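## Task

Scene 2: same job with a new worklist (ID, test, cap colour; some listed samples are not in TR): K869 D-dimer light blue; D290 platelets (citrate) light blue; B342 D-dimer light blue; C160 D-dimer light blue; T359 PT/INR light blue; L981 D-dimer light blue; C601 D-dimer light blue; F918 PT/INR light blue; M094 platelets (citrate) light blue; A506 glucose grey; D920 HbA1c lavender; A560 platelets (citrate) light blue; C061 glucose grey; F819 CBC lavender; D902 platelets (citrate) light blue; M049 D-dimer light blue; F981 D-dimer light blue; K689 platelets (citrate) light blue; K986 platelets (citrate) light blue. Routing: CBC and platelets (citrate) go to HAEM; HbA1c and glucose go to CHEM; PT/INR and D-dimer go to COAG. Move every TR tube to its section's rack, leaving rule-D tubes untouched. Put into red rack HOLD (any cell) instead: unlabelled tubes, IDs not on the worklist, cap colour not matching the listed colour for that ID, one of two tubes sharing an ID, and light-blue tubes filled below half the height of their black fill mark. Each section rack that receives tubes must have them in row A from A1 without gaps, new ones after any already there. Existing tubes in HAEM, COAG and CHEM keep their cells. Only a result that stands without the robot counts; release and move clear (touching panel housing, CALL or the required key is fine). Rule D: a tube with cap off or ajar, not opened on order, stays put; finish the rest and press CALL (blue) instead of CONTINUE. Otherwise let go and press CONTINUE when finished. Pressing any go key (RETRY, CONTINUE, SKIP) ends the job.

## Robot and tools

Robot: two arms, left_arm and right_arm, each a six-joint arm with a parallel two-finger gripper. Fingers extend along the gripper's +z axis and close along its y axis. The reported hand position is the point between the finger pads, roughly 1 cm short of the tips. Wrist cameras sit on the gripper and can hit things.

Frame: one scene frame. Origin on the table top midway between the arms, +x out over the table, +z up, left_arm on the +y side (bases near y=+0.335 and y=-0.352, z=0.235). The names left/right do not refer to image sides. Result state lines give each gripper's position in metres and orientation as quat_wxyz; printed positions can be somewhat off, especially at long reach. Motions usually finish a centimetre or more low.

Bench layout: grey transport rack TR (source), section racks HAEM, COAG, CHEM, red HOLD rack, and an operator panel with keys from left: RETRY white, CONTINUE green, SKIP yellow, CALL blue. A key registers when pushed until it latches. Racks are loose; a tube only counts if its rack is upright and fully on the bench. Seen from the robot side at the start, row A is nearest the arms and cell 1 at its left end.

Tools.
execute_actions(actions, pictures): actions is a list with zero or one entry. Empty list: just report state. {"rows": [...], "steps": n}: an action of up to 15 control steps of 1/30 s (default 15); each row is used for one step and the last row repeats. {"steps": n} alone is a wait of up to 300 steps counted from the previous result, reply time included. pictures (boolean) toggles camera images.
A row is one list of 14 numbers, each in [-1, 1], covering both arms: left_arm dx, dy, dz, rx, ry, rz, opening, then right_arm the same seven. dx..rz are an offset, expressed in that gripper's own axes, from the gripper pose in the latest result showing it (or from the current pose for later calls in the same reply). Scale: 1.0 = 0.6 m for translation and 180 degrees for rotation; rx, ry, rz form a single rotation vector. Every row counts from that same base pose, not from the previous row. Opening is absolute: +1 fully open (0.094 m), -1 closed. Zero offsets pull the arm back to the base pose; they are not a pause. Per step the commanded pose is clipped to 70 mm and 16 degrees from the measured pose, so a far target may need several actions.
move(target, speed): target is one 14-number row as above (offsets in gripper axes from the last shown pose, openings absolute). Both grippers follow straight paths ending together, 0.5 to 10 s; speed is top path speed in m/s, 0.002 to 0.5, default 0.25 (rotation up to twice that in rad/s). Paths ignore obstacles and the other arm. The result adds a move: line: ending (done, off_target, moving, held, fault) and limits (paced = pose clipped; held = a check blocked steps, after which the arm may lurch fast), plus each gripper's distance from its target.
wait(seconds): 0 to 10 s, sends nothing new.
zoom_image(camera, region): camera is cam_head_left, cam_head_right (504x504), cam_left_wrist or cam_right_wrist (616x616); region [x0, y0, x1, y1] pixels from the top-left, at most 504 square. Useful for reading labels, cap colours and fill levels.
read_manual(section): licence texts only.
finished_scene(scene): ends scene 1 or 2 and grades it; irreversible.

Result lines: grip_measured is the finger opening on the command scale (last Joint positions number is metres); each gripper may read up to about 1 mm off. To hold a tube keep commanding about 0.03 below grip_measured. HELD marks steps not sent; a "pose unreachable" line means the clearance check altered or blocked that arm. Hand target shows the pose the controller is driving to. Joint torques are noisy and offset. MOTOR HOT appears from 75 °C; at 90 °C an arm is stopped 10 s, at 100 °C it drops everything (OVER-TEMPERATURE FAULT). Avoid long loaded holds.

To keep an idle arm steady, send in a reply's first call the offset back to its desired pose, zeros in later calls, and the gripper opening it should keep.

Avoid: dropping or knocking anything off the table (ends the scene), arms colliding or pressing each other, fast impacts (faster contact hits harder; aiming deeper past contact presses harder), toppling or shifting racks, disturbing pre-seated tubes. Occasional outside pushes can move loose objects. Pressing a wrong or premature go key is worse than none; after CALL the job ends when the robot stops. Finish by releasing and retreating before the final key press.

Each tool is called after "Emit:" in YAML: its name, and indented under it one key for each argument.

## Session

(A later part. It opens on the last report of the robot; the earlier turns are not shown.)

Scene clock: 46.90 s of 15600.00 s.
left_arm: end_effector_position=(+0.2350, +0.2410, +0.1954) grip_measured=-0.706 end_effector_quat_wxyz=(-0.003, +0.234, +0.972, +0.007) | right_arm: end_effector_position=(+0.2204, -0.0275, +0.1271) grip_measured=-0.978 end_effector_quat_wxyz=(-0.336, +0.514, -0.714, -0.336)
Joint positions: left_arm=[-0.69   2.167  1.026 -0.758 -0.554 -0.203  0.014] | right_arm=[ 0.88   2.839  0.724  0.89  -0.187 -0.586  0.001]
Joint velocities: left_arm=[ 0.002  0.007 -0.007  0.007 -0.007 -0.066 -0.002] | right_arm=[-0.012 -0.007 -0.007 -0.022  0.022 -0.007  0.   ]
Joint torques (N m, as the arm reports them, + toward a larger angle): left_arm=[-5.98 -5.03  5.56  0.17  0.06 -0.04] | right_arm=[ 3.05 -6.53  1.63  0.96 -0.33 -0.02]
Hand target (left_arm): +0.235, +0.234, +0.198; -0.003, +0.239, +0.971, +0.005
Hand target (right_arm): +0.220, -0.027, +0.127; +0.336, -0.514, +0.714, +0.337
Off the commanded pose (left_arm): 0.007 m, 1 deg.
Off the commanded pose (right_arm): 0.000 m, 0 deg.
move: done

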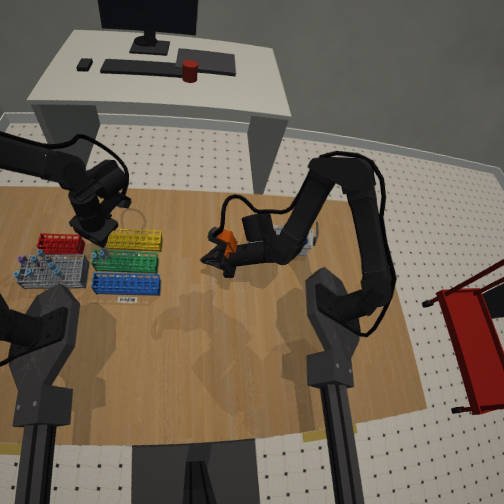

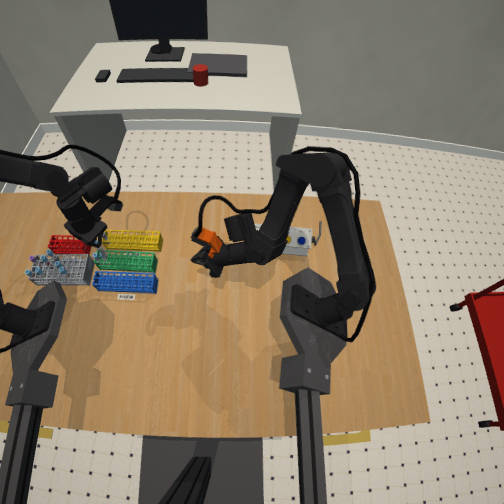

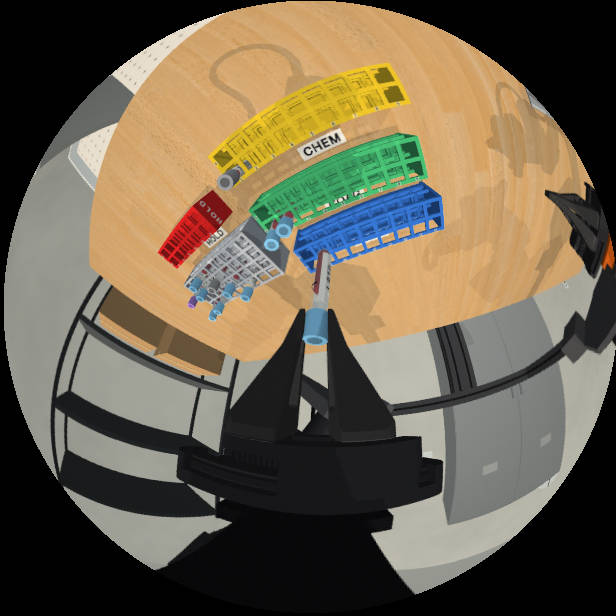

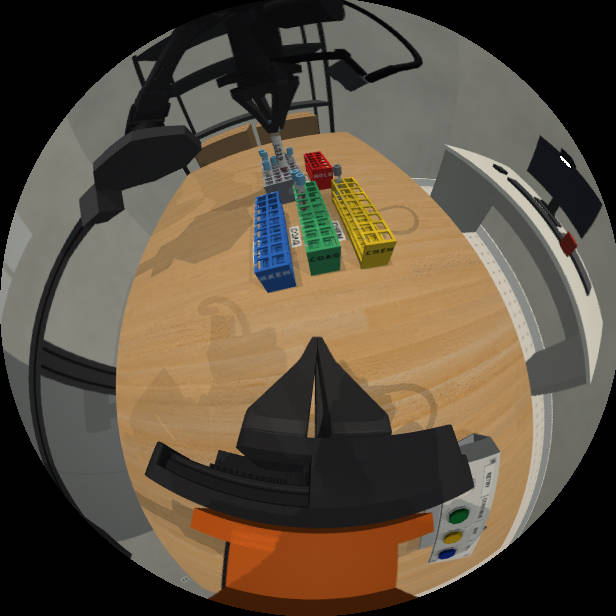

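Emit:
move:
  target: [-0.024,0.265,0,0,0,0.35,-0.73,0,0,0,0,0,0,-1]
  speed: 0.5

Emit:
execute_actions:
  actions:
    - {"rows":[[-0.01,0,0.062,-0.03,-0.006,0.004,-0.73,0,0,0,0,0,0,-1]]}

Emit:
zoom_image:
  camera: "cam_left_wrist"
  region: [240,200,400,360]

Scene clock: 54.17 s of 15600.00 s.
left_arm: end_effector_position=(+0.3186, +0.3727, +0.1870) grip_measured=-0.707 end_effector_quat_wxyz=(-0.019, +0.708, +0.706, +0.007) | right_arm: end_effector_position=(+0.2205, -0.0276, +0.1269) grip_measured=-0.978 end_effector_quat_wxyz=(-0.336, +0.514, -0.714, -0.336)
Joint positions: left_arm=[-0.28   2.031  1.203 -0.818 -0.65   1.372  0.014] | right_arm=[ 0.88   2.839  0.724  0.89  -0.186 -0.586  0.001]
Joint velocities: left_arm=[-0.022 -0.007 -0.017 -0.051 -0.051  0.066  0.   ] | right_arm=[ 0.027  0.017 -0.022 -0.051  0.007 -0.022 -0.001]
Joint torques (N m, as the arm reports them, + toward a larger angle): left_arm=[-5.56 -8.46  4.97 -0.08  0.05  0.09] | right_arm=[ 3.08 -6.63  1.67  0.96 -0.35  0.01]
Hand target (left_arm): +0.323, +0.376, +0.196; -0.009, +0.707, +0.707, +0.006
Hand target (right_arm): +0.220, -0.027, +0.127; +0.336, -0.514, +0.714, +0.337
Off the commanded pose (left_arm): 0.011 m, 1 deg.
Off the commanded pose (right_arm): 0.000 m, 0 deg.
After step 90, 2.33 s passed at rest.
move: off_target (left_arm)

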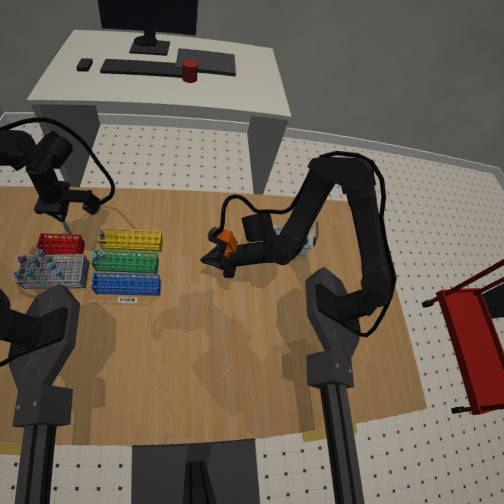

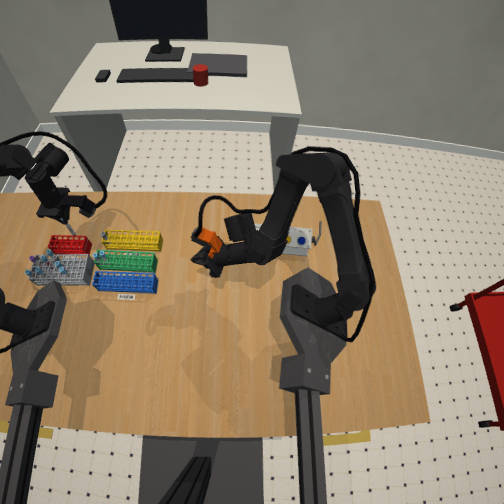

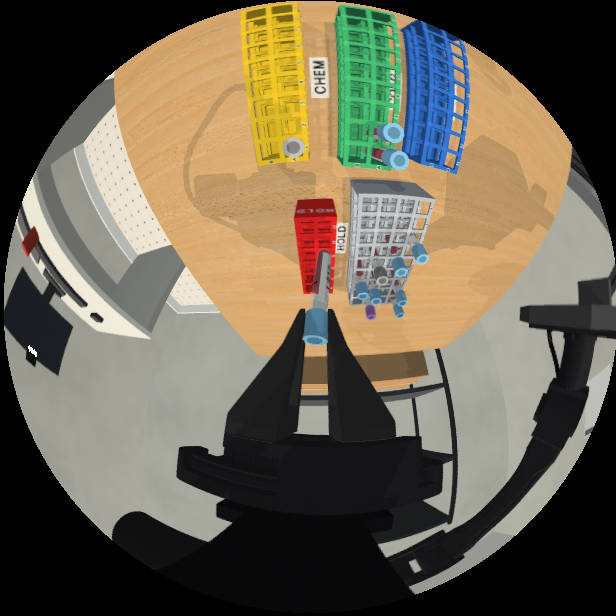

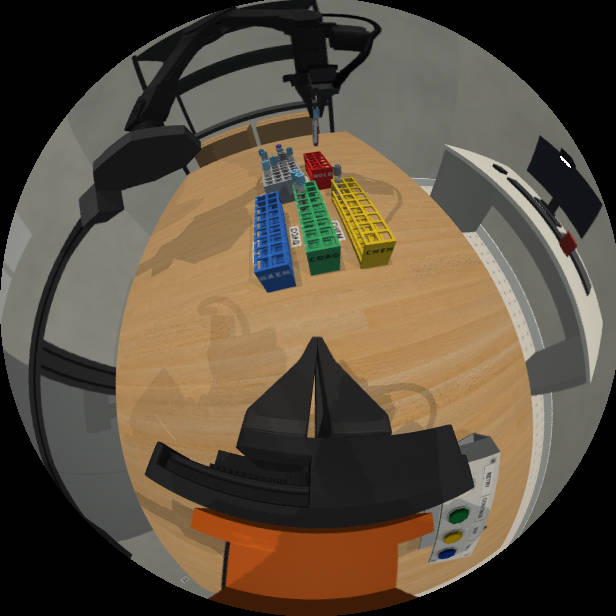

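Scene clock: 54.67 s of 15600.00 s.
left_arm: end_effector_position=(+0.3140, +0.3714, +0.1493) grip_measured=-0.706 end_effector_quat_wxyz=(+0.009, +0.712, +0.702, +0.029) | right_arm: end_effector_position=(+0.2207, -0.0277, +0.1268) grip_measured=-0.978 end_effector_quat_wxyz=(-0.336, +0.514, -0.715, -0.335)
Joint positions: left_arm=[-0.22   2.025  1.033 -0.519 -0.652  1.511  0.014] | right_arm=[ 0.88   2.839  0.724  0.89  -0.185 -0.586  0.001]
Joint velocities: left_arm=[-0.012  0.007 -0.007  0.154 -0.037  0.037 -0.002] | right_arm=[ 0.007 -0.017 -0.012 -0.066  0.037 -0.007 -0.001]
Joint torques (N m, as the arm reports them, + toward a larger angle): left_arm=[-5.58 -7.18  2.52  0.46  0.01  0.04] | right_arm=[ 3.24 -6.6   1.7   0.98 -0.34  0.02]
Hand target (left_arm): +0.317, +0.368, +0.150; +0.020, +0.712, +0.701, +0.032
Hand target (right_arm): +0.221, -0.028, +0.127; +0.336, -0.514, +0.714, +0.336
Off the commanded pose (left_arm): 0.005 m, 2 deg.
Off the commanded pose (right_arm): 0.000 m, 0 deg.
Steps of this call (steps 1 to 15: all 15 steps of this action). Readings (end_effector_position):
1: left_arm (+0.3193, +0.3718, +0.1832) | right_arm (+0.2205, -0.0276, +0.1269)
2: left_arm (+0.3187, +0.3707, +0.1770) | right_arm (+0.2206, -0.0276, +0.1269)
4: left_arm (+0.3083, +0.3712, +0.1624) | right_arm (+0.2206, -0.0277, +0.1269)
8: left_arm (+0.2984, +0.3731, +0.1492) | right_arm (+0.2206, -0.0277, +0.1269)
15: the state above

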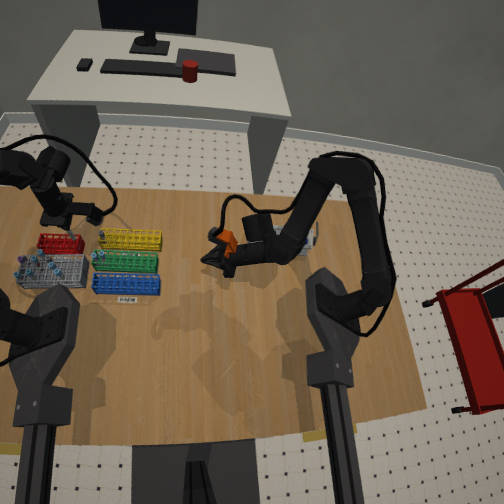

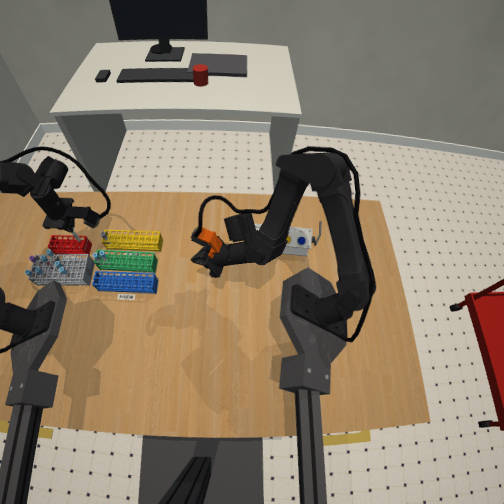

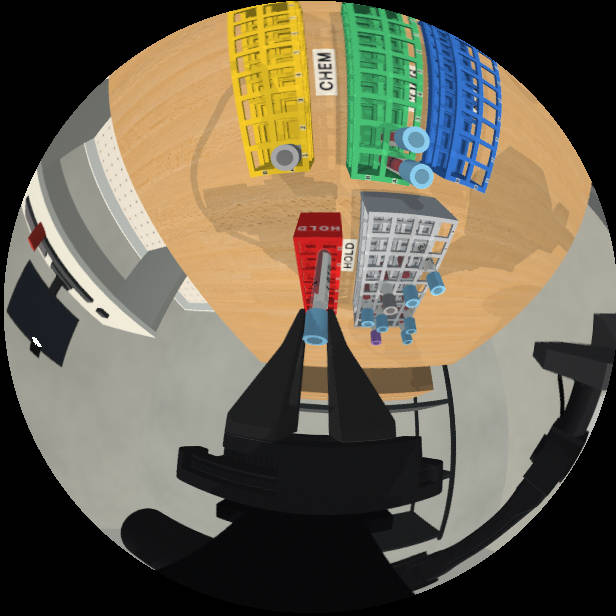

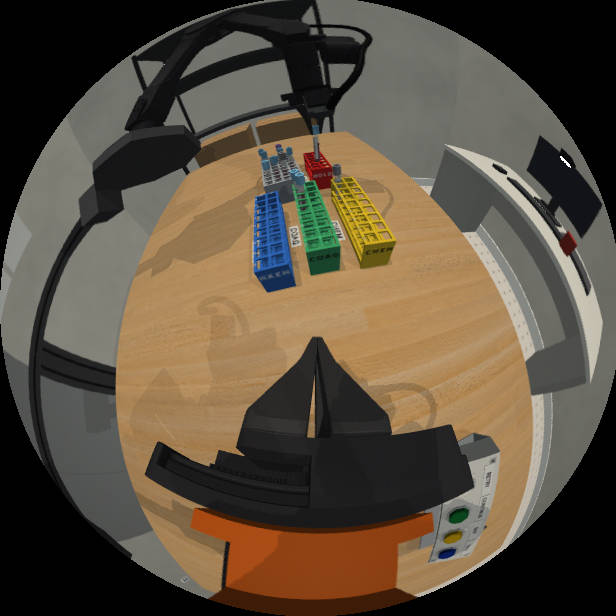

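Region (240, 200, 400, 360) of cam_left_wrist's 616x616 image, scaled by 3.150, with more detail than that image has.

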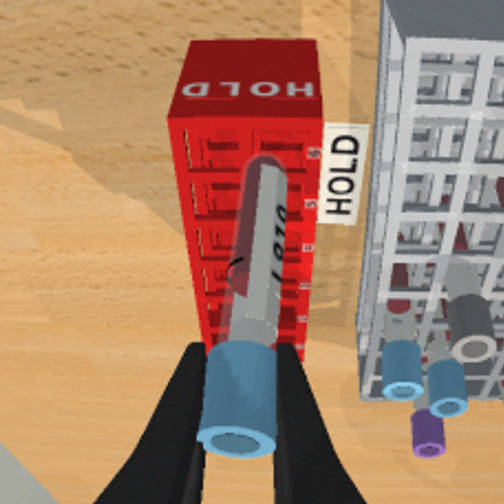

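Emit:
execute_actions:
  actions:
    - {"rows":[[0.002,-0.013,0.026,-0.003,0,0,-0.73,0,0,0,0,0,0,-1]]}

Emit:
zoom_image:
  camera: "cam_left_wrist"
  region: [240,200,400,360]

Scene clock: 59.07 s of 15600.00 s.
left_arm: end_effector_position=(+0.3088, +0.3757, +0.1358) grip_measured=-0.706 end_effector_quat_wxyz=(+0.011, +0.709, +0.705, +0.032) | right_arm: end_effector_position=(+0.2208, -0.0278, +0.1267) grip_measured=-0.978 end_effector_quat_wxyz=(-0.336, +0.514, -0.715, -0.335)
Joint positions: left_arm=[-0.187  2.025  0.98  -0.431 -0.653  1.551  0.014] | right_arm=[ 0.88   2.839  0.724  0.89  -0.184 -0.586  0.001]
Joint velocities: left_arm=[-0.002 -0.002 -0.002 -0.022  0.051  0.051 -0.001] | right_arm=[-0.007 -0.007 -0.012 -0.037  0.007 -0.051 -0.   ]
Joint torques (N m, as the arm reports them, + toward a larger angle): left_arm=[-5.09 -6.51  2.21  0.49 -0.02  0.08] | right_arm=[ 3.06 -6.58  1.63  0.96 -0.34 -0.04]
Hand target (left_arm): +0.307, +0.373, +0.133; +0.012, +0.712, +0.702, +0.032
Hand target (right_arm): +0.221, -0.028, +0.127; +0.336, -0.514, +0.715, +0.335
Off the commanded pose (left_arm): 0.004 m, 0 deg.
Off the commanded pose (right_arm): 0.000 m, 0 deg.
Steps of this call (steps 1 to 90: nothing new was sent; then 0.90 s passed at rest; steps 91 to 105: all 15 steps of this action). Readings (end_effector_position):
91: left_arm (+0.3179, +0.3710, +0.1481) | right_arm (+0.2207, -0.0277, +0.1268)
92: left_arm (+0.3169, +0.3715, +0.1457) | right_arm (+0.2207, -0.0277, +0.1268)
94: left_arm (+0.3103, +0.3735, +0.1399) | right_arm (+0.2208, -0.0277, +0.1268)
98: left_arm (+0.3050, +0.3758, +0.1356) | right_arm (+0.2208, -0.0278, +0.1267)
105: the state above

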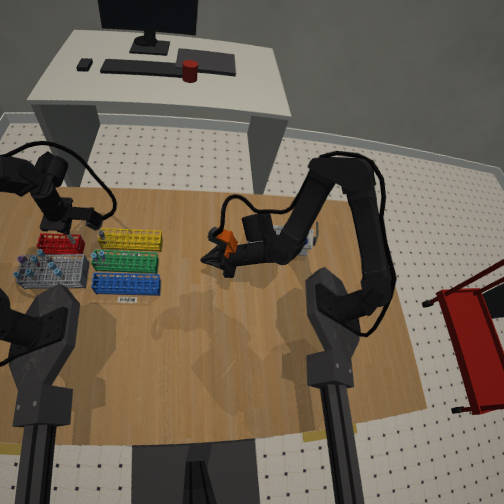

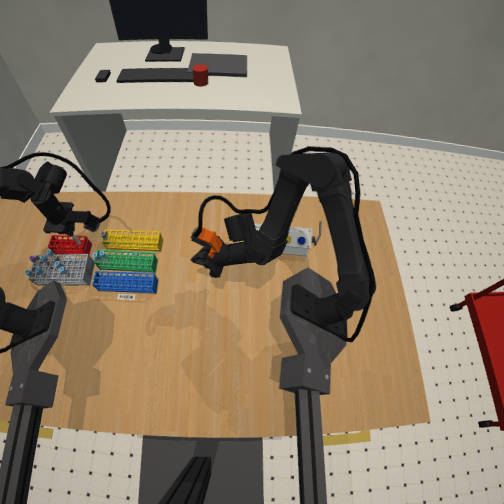

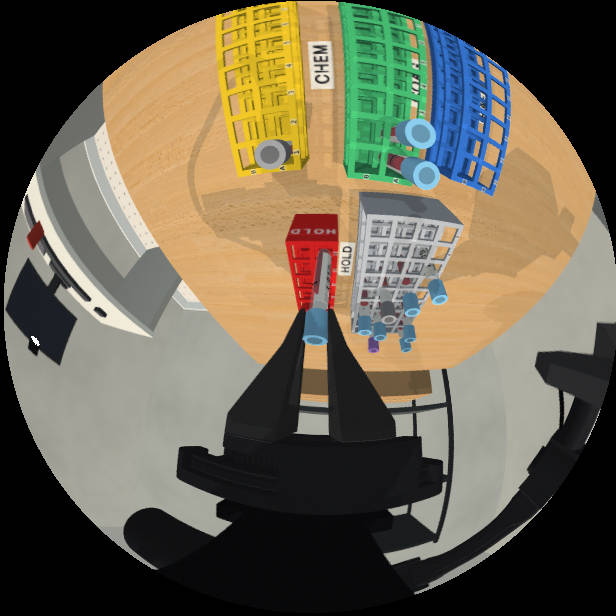

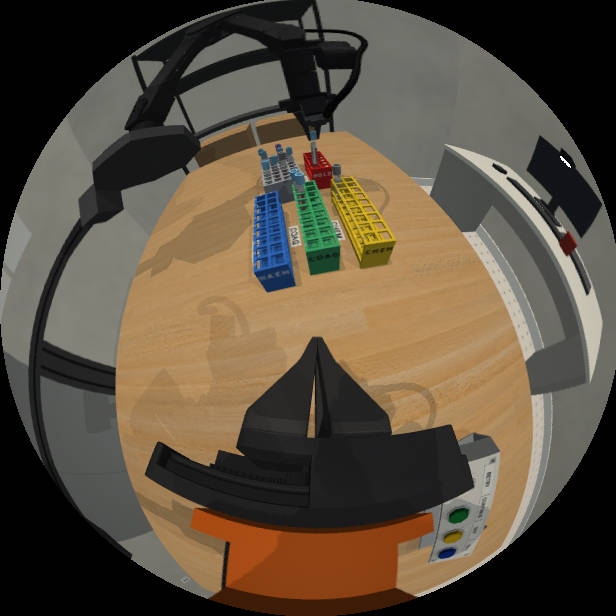

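Region (240, 200, 400, 360) of cam_left_wrist's 616x616 image, scaled by 3.150, with more detail than that image has.

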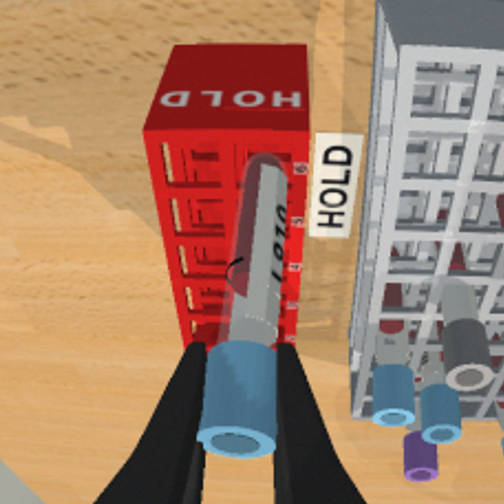

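Emit:
execute_actions:
  actions:
    - {"rows":[[-0.01,-0.008,0.036,0,-0.003,0.004,-0.73,0,0,0,0,0,0,-1]]}
  pictures: false

Emit:
execute_actions:
  actions:
    - {"rows":[[-0.01,-0.011,0.036,0.001,-0.003,0.004,-0.73,0,0,0,0,0,0,-1]]}
  pictures: false

Emit:
execute_actions:
  actions:
    - {"rows":[[-0.01,-0.012,0.036,0.001,-0.003,0.004,-0.73,0,0,0,0,0,0,-1]]}

Scene clock: 64.90 s of 15600.00 s.
left_arm: end_effector_position=(+0.3098, +0.3763, +0.1192) grip_measured=-0.706 end_effector_quat_wxyz=(+0.013, +0.708, +0.705, +0.037) | right_arm: end_effector_position=(+0.2209, -0.0279, +0.1266) grip_measured=-0.978 end_effector_quat_wxyz=(-0.336, +0.514, -0.715, -0.334)
Joint positions: left_arm=[-0.157  2.06   0.957 -0.338 -0.653  1.593  0.014] | right_arm=[ 0.88   2.839  0.724  0.89  -0.182 -0.586  0.001]
Joint velocities: left_arm=[-0.007 -0.007 -0.017 -0.007 -0.022  0.095  0.   ] | right_arm=[-0.007  0.002 -0.002  0.095  0.022  0.022  0.   ]
Joint torques (N m, as the arm reports them, + toward a larger angle): left_arm=[-5.39 -5.79  2.03  0.55  0.03  0.06] | right_arm=[ 3.09 -6.6   1.56  0.96 -0.33  0.  ]
Hand target (left_arm): +0.305, +0.371, +0.114; +0.014, +0.713, +0.700, +0.029
Hand target (right_arm): +0.221, -0.028, +0.127; +0.336, -0.514, +0.715, +0.335
Off the commanded pose (left_arm): 0.009 m, 1 deg.
Off the commanded pose (right_arm): 0.000 m, 0 deg.
Steps of this call (steps 1 to 90: nothing new was sent; then 2.33 s passed at rest; steps 91 to 105: all 15 steps of this action). Readings (end_effector_position):
91: left_arm (+0.3102, +0.3756, +0.1345) | right_arm (+0.2208, -0.0278, +0.1267)
92: left_arm (+0.3107, +0.3758, +0.1320) | right_arm (+0.2209, -0.0278, +0.1267)
94: left_arm (+0.3095, +0.3764, +0.1257) | right_arm (+0.2209, -0.0278, +0.1266)
98: left_arm (+0.3063, +0.3763, +0.1190) | right_arm (+0.2209, -0.0279, +0.1266)
105: the state above

Scene clock: 65.40 s of 15600.00 s.
left_arm: end_effector_position=(+0.3097, +0.3771, +0.1024) grip_measured=-0.706 end_effector_quat_wxyz=(+0.014, +0.707, +0.706, +0.041) | right_arm: end_effector_position=(+0.2211, -0.0280, +0.1265) grip_measured=-0.978 end_effector_quat_wxyz=(-0.336, +0.514, -0.715, -0.334)
Joint positions: left_arm=[-0.126  2.098  0.937 -0.248 -0.653  1.634  0.014] | right_arm=[ 0.88   2.839  0.724  0.89  -0.181 -0.586  0.001]
Joint velocities: left_arm=[-0.012 -0.007 -0.022 -0.007  0.022 -0.022  0.001] | right_arm=[-0.007 -0.012 -0.007  0.037 -0.022  0.007  0.001]
Joint torques (N m, as the arm reports them, + toward a larger angle): left_arm=[-5.4  -5.99  1.51  0.52  0.07  0.04] | right_arm=[ 3.02 -6.69  1.58  0.96 -0.33  0.  ]
Hand target (left_arm): +0.304, +0.371, +0.097; +0.015, +0.712, +0.701, +0.033
Hand target (right_arm): +0.221, -0.028, +0.127; +0.336, -0.514, +0.715, +0.334
Off the commanded pose (left_arm): 0.010 m, 1 deg.
Off the commanded pose (right_arm): 0.000 m, 0 deg.
Steps of this call (steps 1 to 15: all 15 steps of this action). Readings (end_effector_position):
1: left_arm (+0.3103, +0.3762, +0.1178) | right_arm (+0.2209, -0.0279, +0.1266)
2: left_arm (+0.3110, +0.3765, +0.1153) | right_arm (+0.2210, -0.0279, +0.1266)
4: left_arm (+0.3095, +0.3771, +0.1088) | right_arm (+0.2210, -0.0279, +0.1265)
8: left_arm (+0.3061, +0.3770, +0.1022) | right_arm (+0.2211, -0.0280, +0.1265)
15: the state above

Scene clock: 65.90 s of 15600.00 s.
left_arm: end_effector_position=(+0.3093, +0.3784, +0.0853) grip_measured=-0.706 end_effector_quat_wxyz=(+0.013, +0.705, +0.707, +0.045) | right_arm: end_effector_position=(+0.2212, -0.0281, +0.1264) grip_measured=-0.978 end_effector_quat_wxyz=(-0.336, +0.514, -0.716, -0.333)
Joint positions: left_arm=[-0.094  2.14   0.921 -0.158 -0.653  1.675  0.014] | right_arm=[ 0.88   2.839  0.724  0.89  -0.18  -0.586  0.001]
Joint velocities: left_arm=[-0.002 -0.022  0.002  0.081 -0.066  0.051 -0.001] | right_arm=[-0.012 -0.002 -0.002  0.007 -0.037 -0.007 -0.   ]
Joint torques (N m, as the arm reports them, + toward a larger angle): left_arm=[-5.32 -5.83  1.18  0.54  0.05  0.06] | right_arm=[ 3.16 -6.59  1.65  0.99 -0.31 -0.03]
Hand target (left_arm): +0.303, +0.372, +0.080; +0.015, +0.711, +0.702, +0.036
Hand target (right_arm): +0.221, -0.028, +0.126; +0.336, -0.514, +0.715, +0.334
Off the commanded pose (left_arm): 0.010 m, 1 deg.
Off the commanded pose (right_arm): 0.000 m, 0 deg.
Steps of this call (steps 1 to 15: all 15 steps of this action). Readings (end_effector_position):
1: left_arm (+0.3101, +0.3772, +0.1009) | right_arm (+0.2211, -0.0280, +0.1265)
2: left_arm (+0.3110, +0.3775, +0.0983) | right_arm (+0.2211, -0.0280, +0.1264)
4: left_arm (+0.3096, +0.3782, +0.0917) | right_arm (+0.2212, -0.0280, +0.1264)
8: left_arm (+0.3060, +0.3782, +0.0851) | right_arm (+0.2212, -0.0280, +0.1264)
15: the state above

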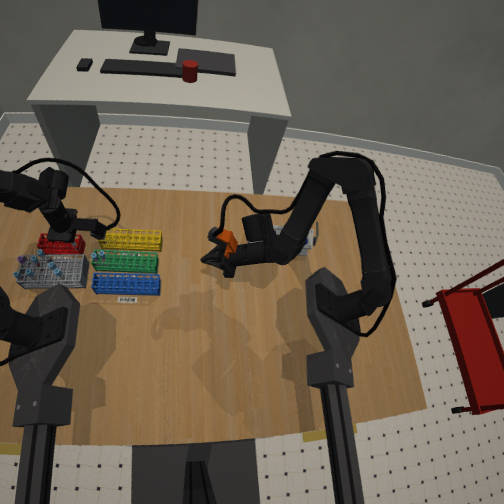

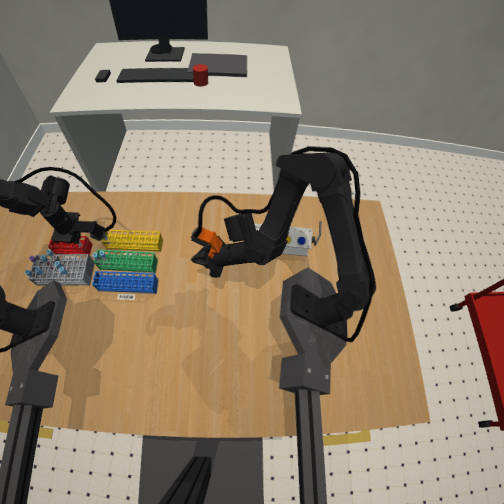

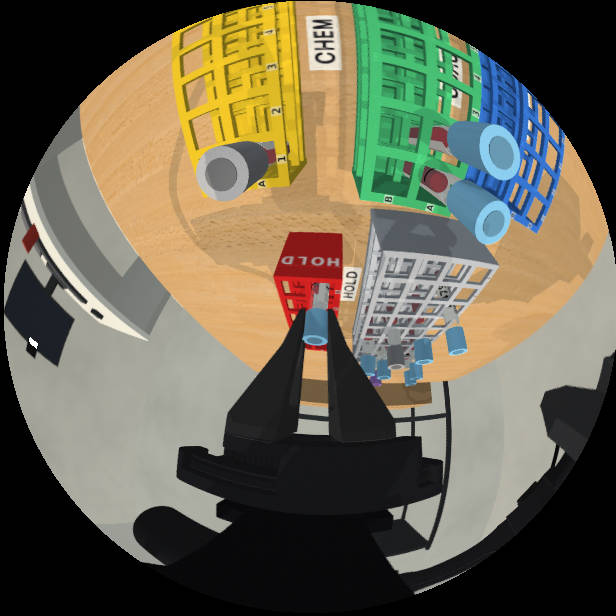

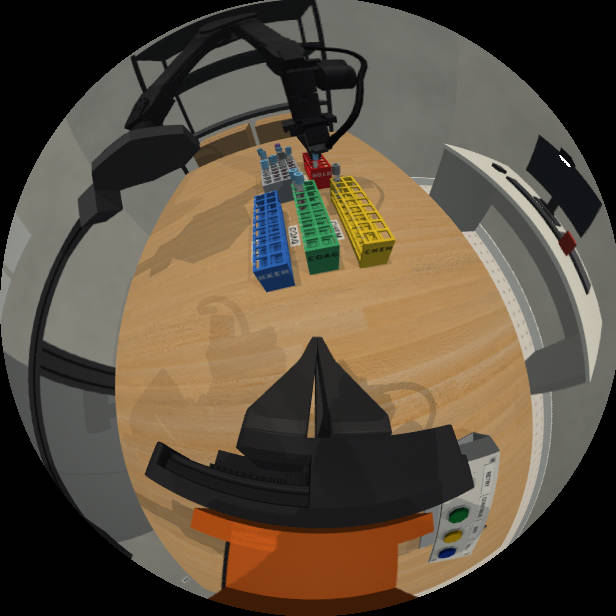

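Emit:
zoom_image:
  camera: "cam_left_wrist"
  region: [350,260,490,400]

Emit:
execute_actions:
  actions:
    - {"rows":[[0,0,0,0,0,0,-0.46,0,0,0,0,0,0,-1]],"steps":8}
  pictures: false

Emit:
execute_actions:
  actions:
    - {"rows":[[0,0.012,-0.09,0.015,-0.014,0,-0.46,0,0,0,0,0,0,-1]]}
  pictures: false

Emit:
move:
  target: [0.005,-0.193,-0.01,0.004,-0.006,0,-0.46,0,0,0,0,0,0,-1]

Emit:
zoom_image:
  camera: "cam_left_wrist"
  region: [240,200,400,360]

Region (350, 260, 490, 400) of cam_left_wrist's 616x616 image, scaled by 3.600, with more detail than that image has.

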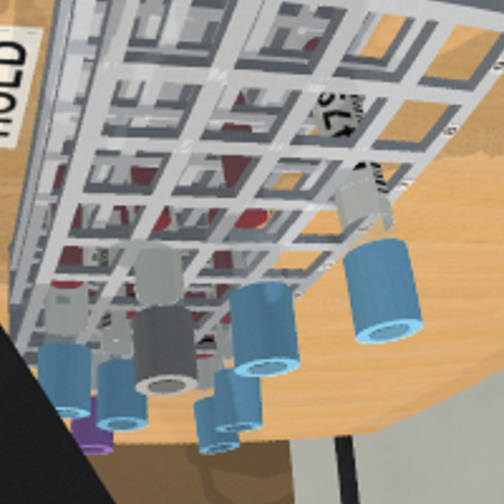

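Scene clock: 72.53 s of 15600.00 s.
left_arm: end_effector_position=(+0.3097, +0.3785, +0.0853) grip_measured=-0.462 end_effector_quat_wxyz=(+0.014, +0.706, +0.707, +0.045) | right_arm: end_effector_position=(+0.2213, -0.0281, +0.1263) grip_measured=-0.978 end_effector_quat_wxyz=(-0.336, +0.514, -0.716, -0.333)
Joint positions: left_arm=[-0.094  2.14   0.921 -0.156 -0.653  1.677  0.025] | right_arm=[ 0.88   2.839  0.724  0.89  -0.179 -0.586  0.001]
Joint velocities: left_arm=[ 0.007 -0.017 -0.002 -0.007 -0.022  0.037 -0.   ] | right_arm=[-0.002  0.012  0.002  0.037 -0.037 -0.066 -0.   ]
Joint torques (N m, as the arm reports them, + toward a larger angle): left_arm=[-5.39 -7.03  2.26  0.42 -0.04 -0.03] | right_arm=[ 3.05 -6.68  1.62  0.98 -0.34  0.  ]
Hand target (left_arm): +0.309, +0.378, +0.085; +0.013, +0.705, +0.707, +0.045
Hand target (right_arm): +0.221, -0.028, +0.126; +0.336, -0.514, +0.716, +0.334
Off the commanded pose (left_arm): 0.000 m, 0 deg.
Off the commanded pose (right_arm): 0.000 m, 0 deg.
Steps of this call (steps 1 to 90: nothing new was sent; then 3.37 s passed at rest; steps 91 to 98: all 8 steps of this action). Readings (end_effector_position):
91: left_arm (+0.3097, +0.3785, +0.0853) | right_arm (+0.2212, -0.0281, +0.1264)
92: left_arm (+0.3097, +0.3785, +0.0853) | right_arm (+0.2213, -0.0281, +0.1263)
94: left_arm (+0.3097, +0.3785, +0.0853) | right_arm (+0.2213, -0.0281, +0.1263)
98: the state above

Scene clock: 73.03 s of 15600.00 s.
left_arm: end_effector_position=(+0.3151, +0.3821, +0.1353) grip_measured=-0.462 end_effector_quat_wxyz=(+0.011, +0.702, +0.711, +0.028) | right_arm: end_effector_position=(+0.2214, -0.0282, +0.1262) grip_measured=-0.978 end_effector_quat_wxyz=(-0.336, +0.514, -0.716, -0.333)
Joint positions: left_arm=[-0.166  2.031  1.015 -0.452 -0.644  1.553  0.025] | right_arm=[ 0.88   2.839  0.724  0.89  -0.178 -0.586  0.001]
Joint velocities: left_arm=[-0.007  0.012 -0.007 -0.11   0.051 -0.051  0.001] | right_arm=[ 0.002 -0.017  0.007 -0.007 -0.037  0.007 -0.001]
Joint torques (N m, as the arm reports them, + toward a larger angle): left_arm=[-6.46 -7.05  4.29  0.19  0.16 -0.08] | right_arm=[ 3.14 -6.65  1.74  0.97 -0.34 -0.03]
Hand target (left_arm): +0.313, +0.376, +0.140; +0.013, +0.707, +0.707, +0.014
Hand target (right_arm): +0.221, -0.028, +0.126; +0.336, -0.514, +0.716, +0.333
Off the commanded pose (left_arm): 0.008 m, 2 deg.
Off the commanded pose (right_arm): 0.000 m, 0 deg.
Steps of this call (steps 1 to 15: all 15 steps of this action). Readings (end_effector_position):
1: left_arm (+0.3084, +0.3787, +0.0890) | right_arm (+0.2213, -0.0282, +0.1262)
2: left_arm (+0.3057, +0.3791, +0.0961) | right_arm (+0.2213, -0.0282, +0.1262)
4: left_arm (+0.3099, +0.3802, +0.1144) | right_arm (+0.2214, -0.0282, +0.1262)
8: left_arm (+0.3263, +0.3818, +0.1351) | right_arm (+0.2214, -0.0282, +0.1262)
15: the state above

Scene clock: 74.47 s of 15600.00 s.
left_arm: end_effector_position=(+0.1938, +0.3882, +0.1363) grip_measured=-0.462 end_effector_quat_wxyz=(-0.006, +0.710, +0.704, +0.011) | right_arm: end_effector_position=(+0.2216, -0.0284, +0.1261) grip_measured=-0.978 end_effector_quat_wxyz=(-0.336, +0.514, -0.716, -0.332)
Joint positions: left_arm=[-0.166  1.719  0.541 -0.349 -0.644  1.539  0.025] | right_arm=[ 0.88   2.839  0.724  0.89  -0.177 -0.586  0.001]
Joint velocities: left_arm=[ 0.002  0.007 -0.007 -0.007 -0.051 -0.051  0.   ] | right_arm=[ 0.027  0.002 -0.002 -0.007  0.022 -0.007 -0.001]
Joint torques (N m, as the arm reports them, + toward a larger angle): left_arm=[-3.31 -5.93  1.66  0.42  0.07 -0.01] | right_arm=[ 3.09 -6.63  1.6   0.96 -0.34 -0.03]
Hand target (left_arm): +0.195, +0.387, +0.138; +0.007, +0.704, +0.710, +0.011
Hand target (right_arm): +0.221, -0.028, +0.126; +0.336, -0.514, +0.716, +0.333
Off the commanded pose (left_arm): 0.004 m, 2 deg.
Off the commanded pose (right_arm): 0.000 m, 0 deg.
move: done

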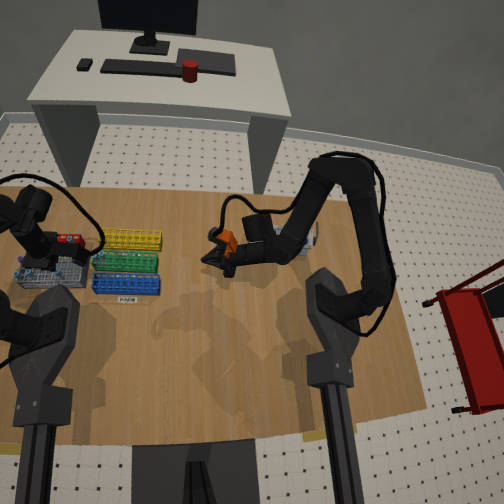

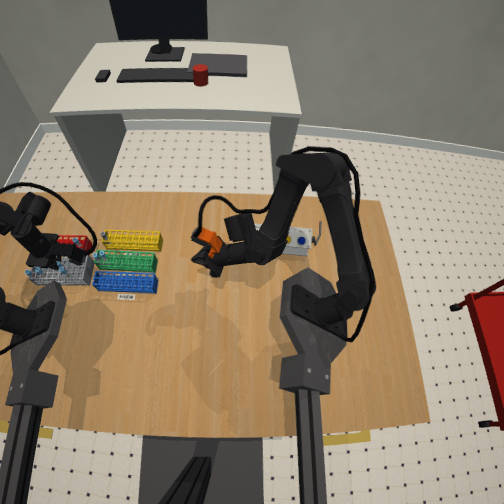

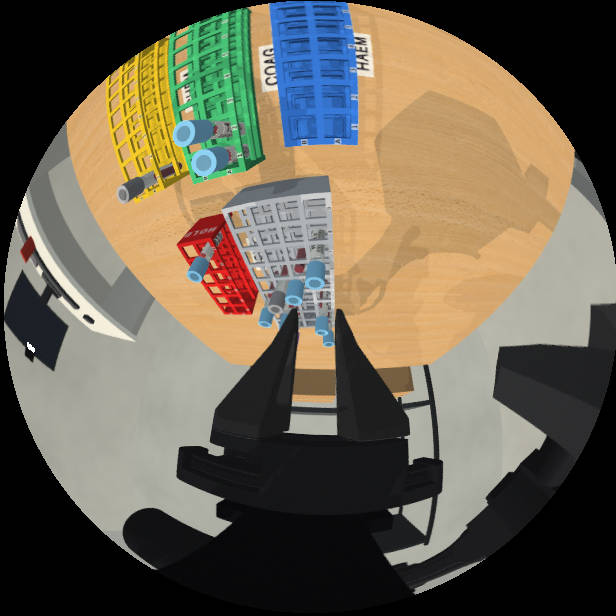

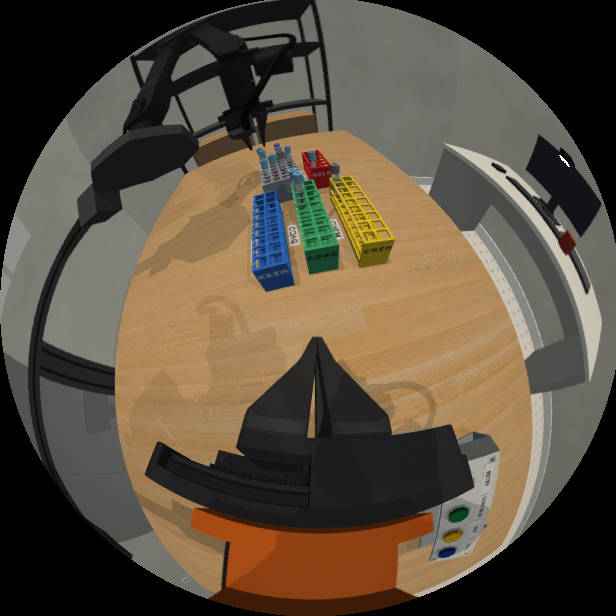

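Region (240, 200, 400, 360) of cam_left_wrist's 616x616 image, scaled by 3.150, with more detail than that image has.

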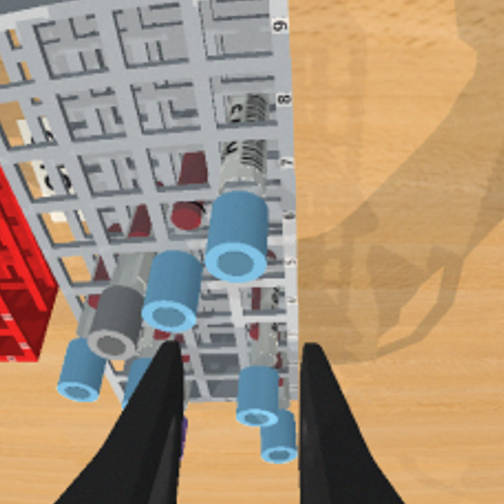

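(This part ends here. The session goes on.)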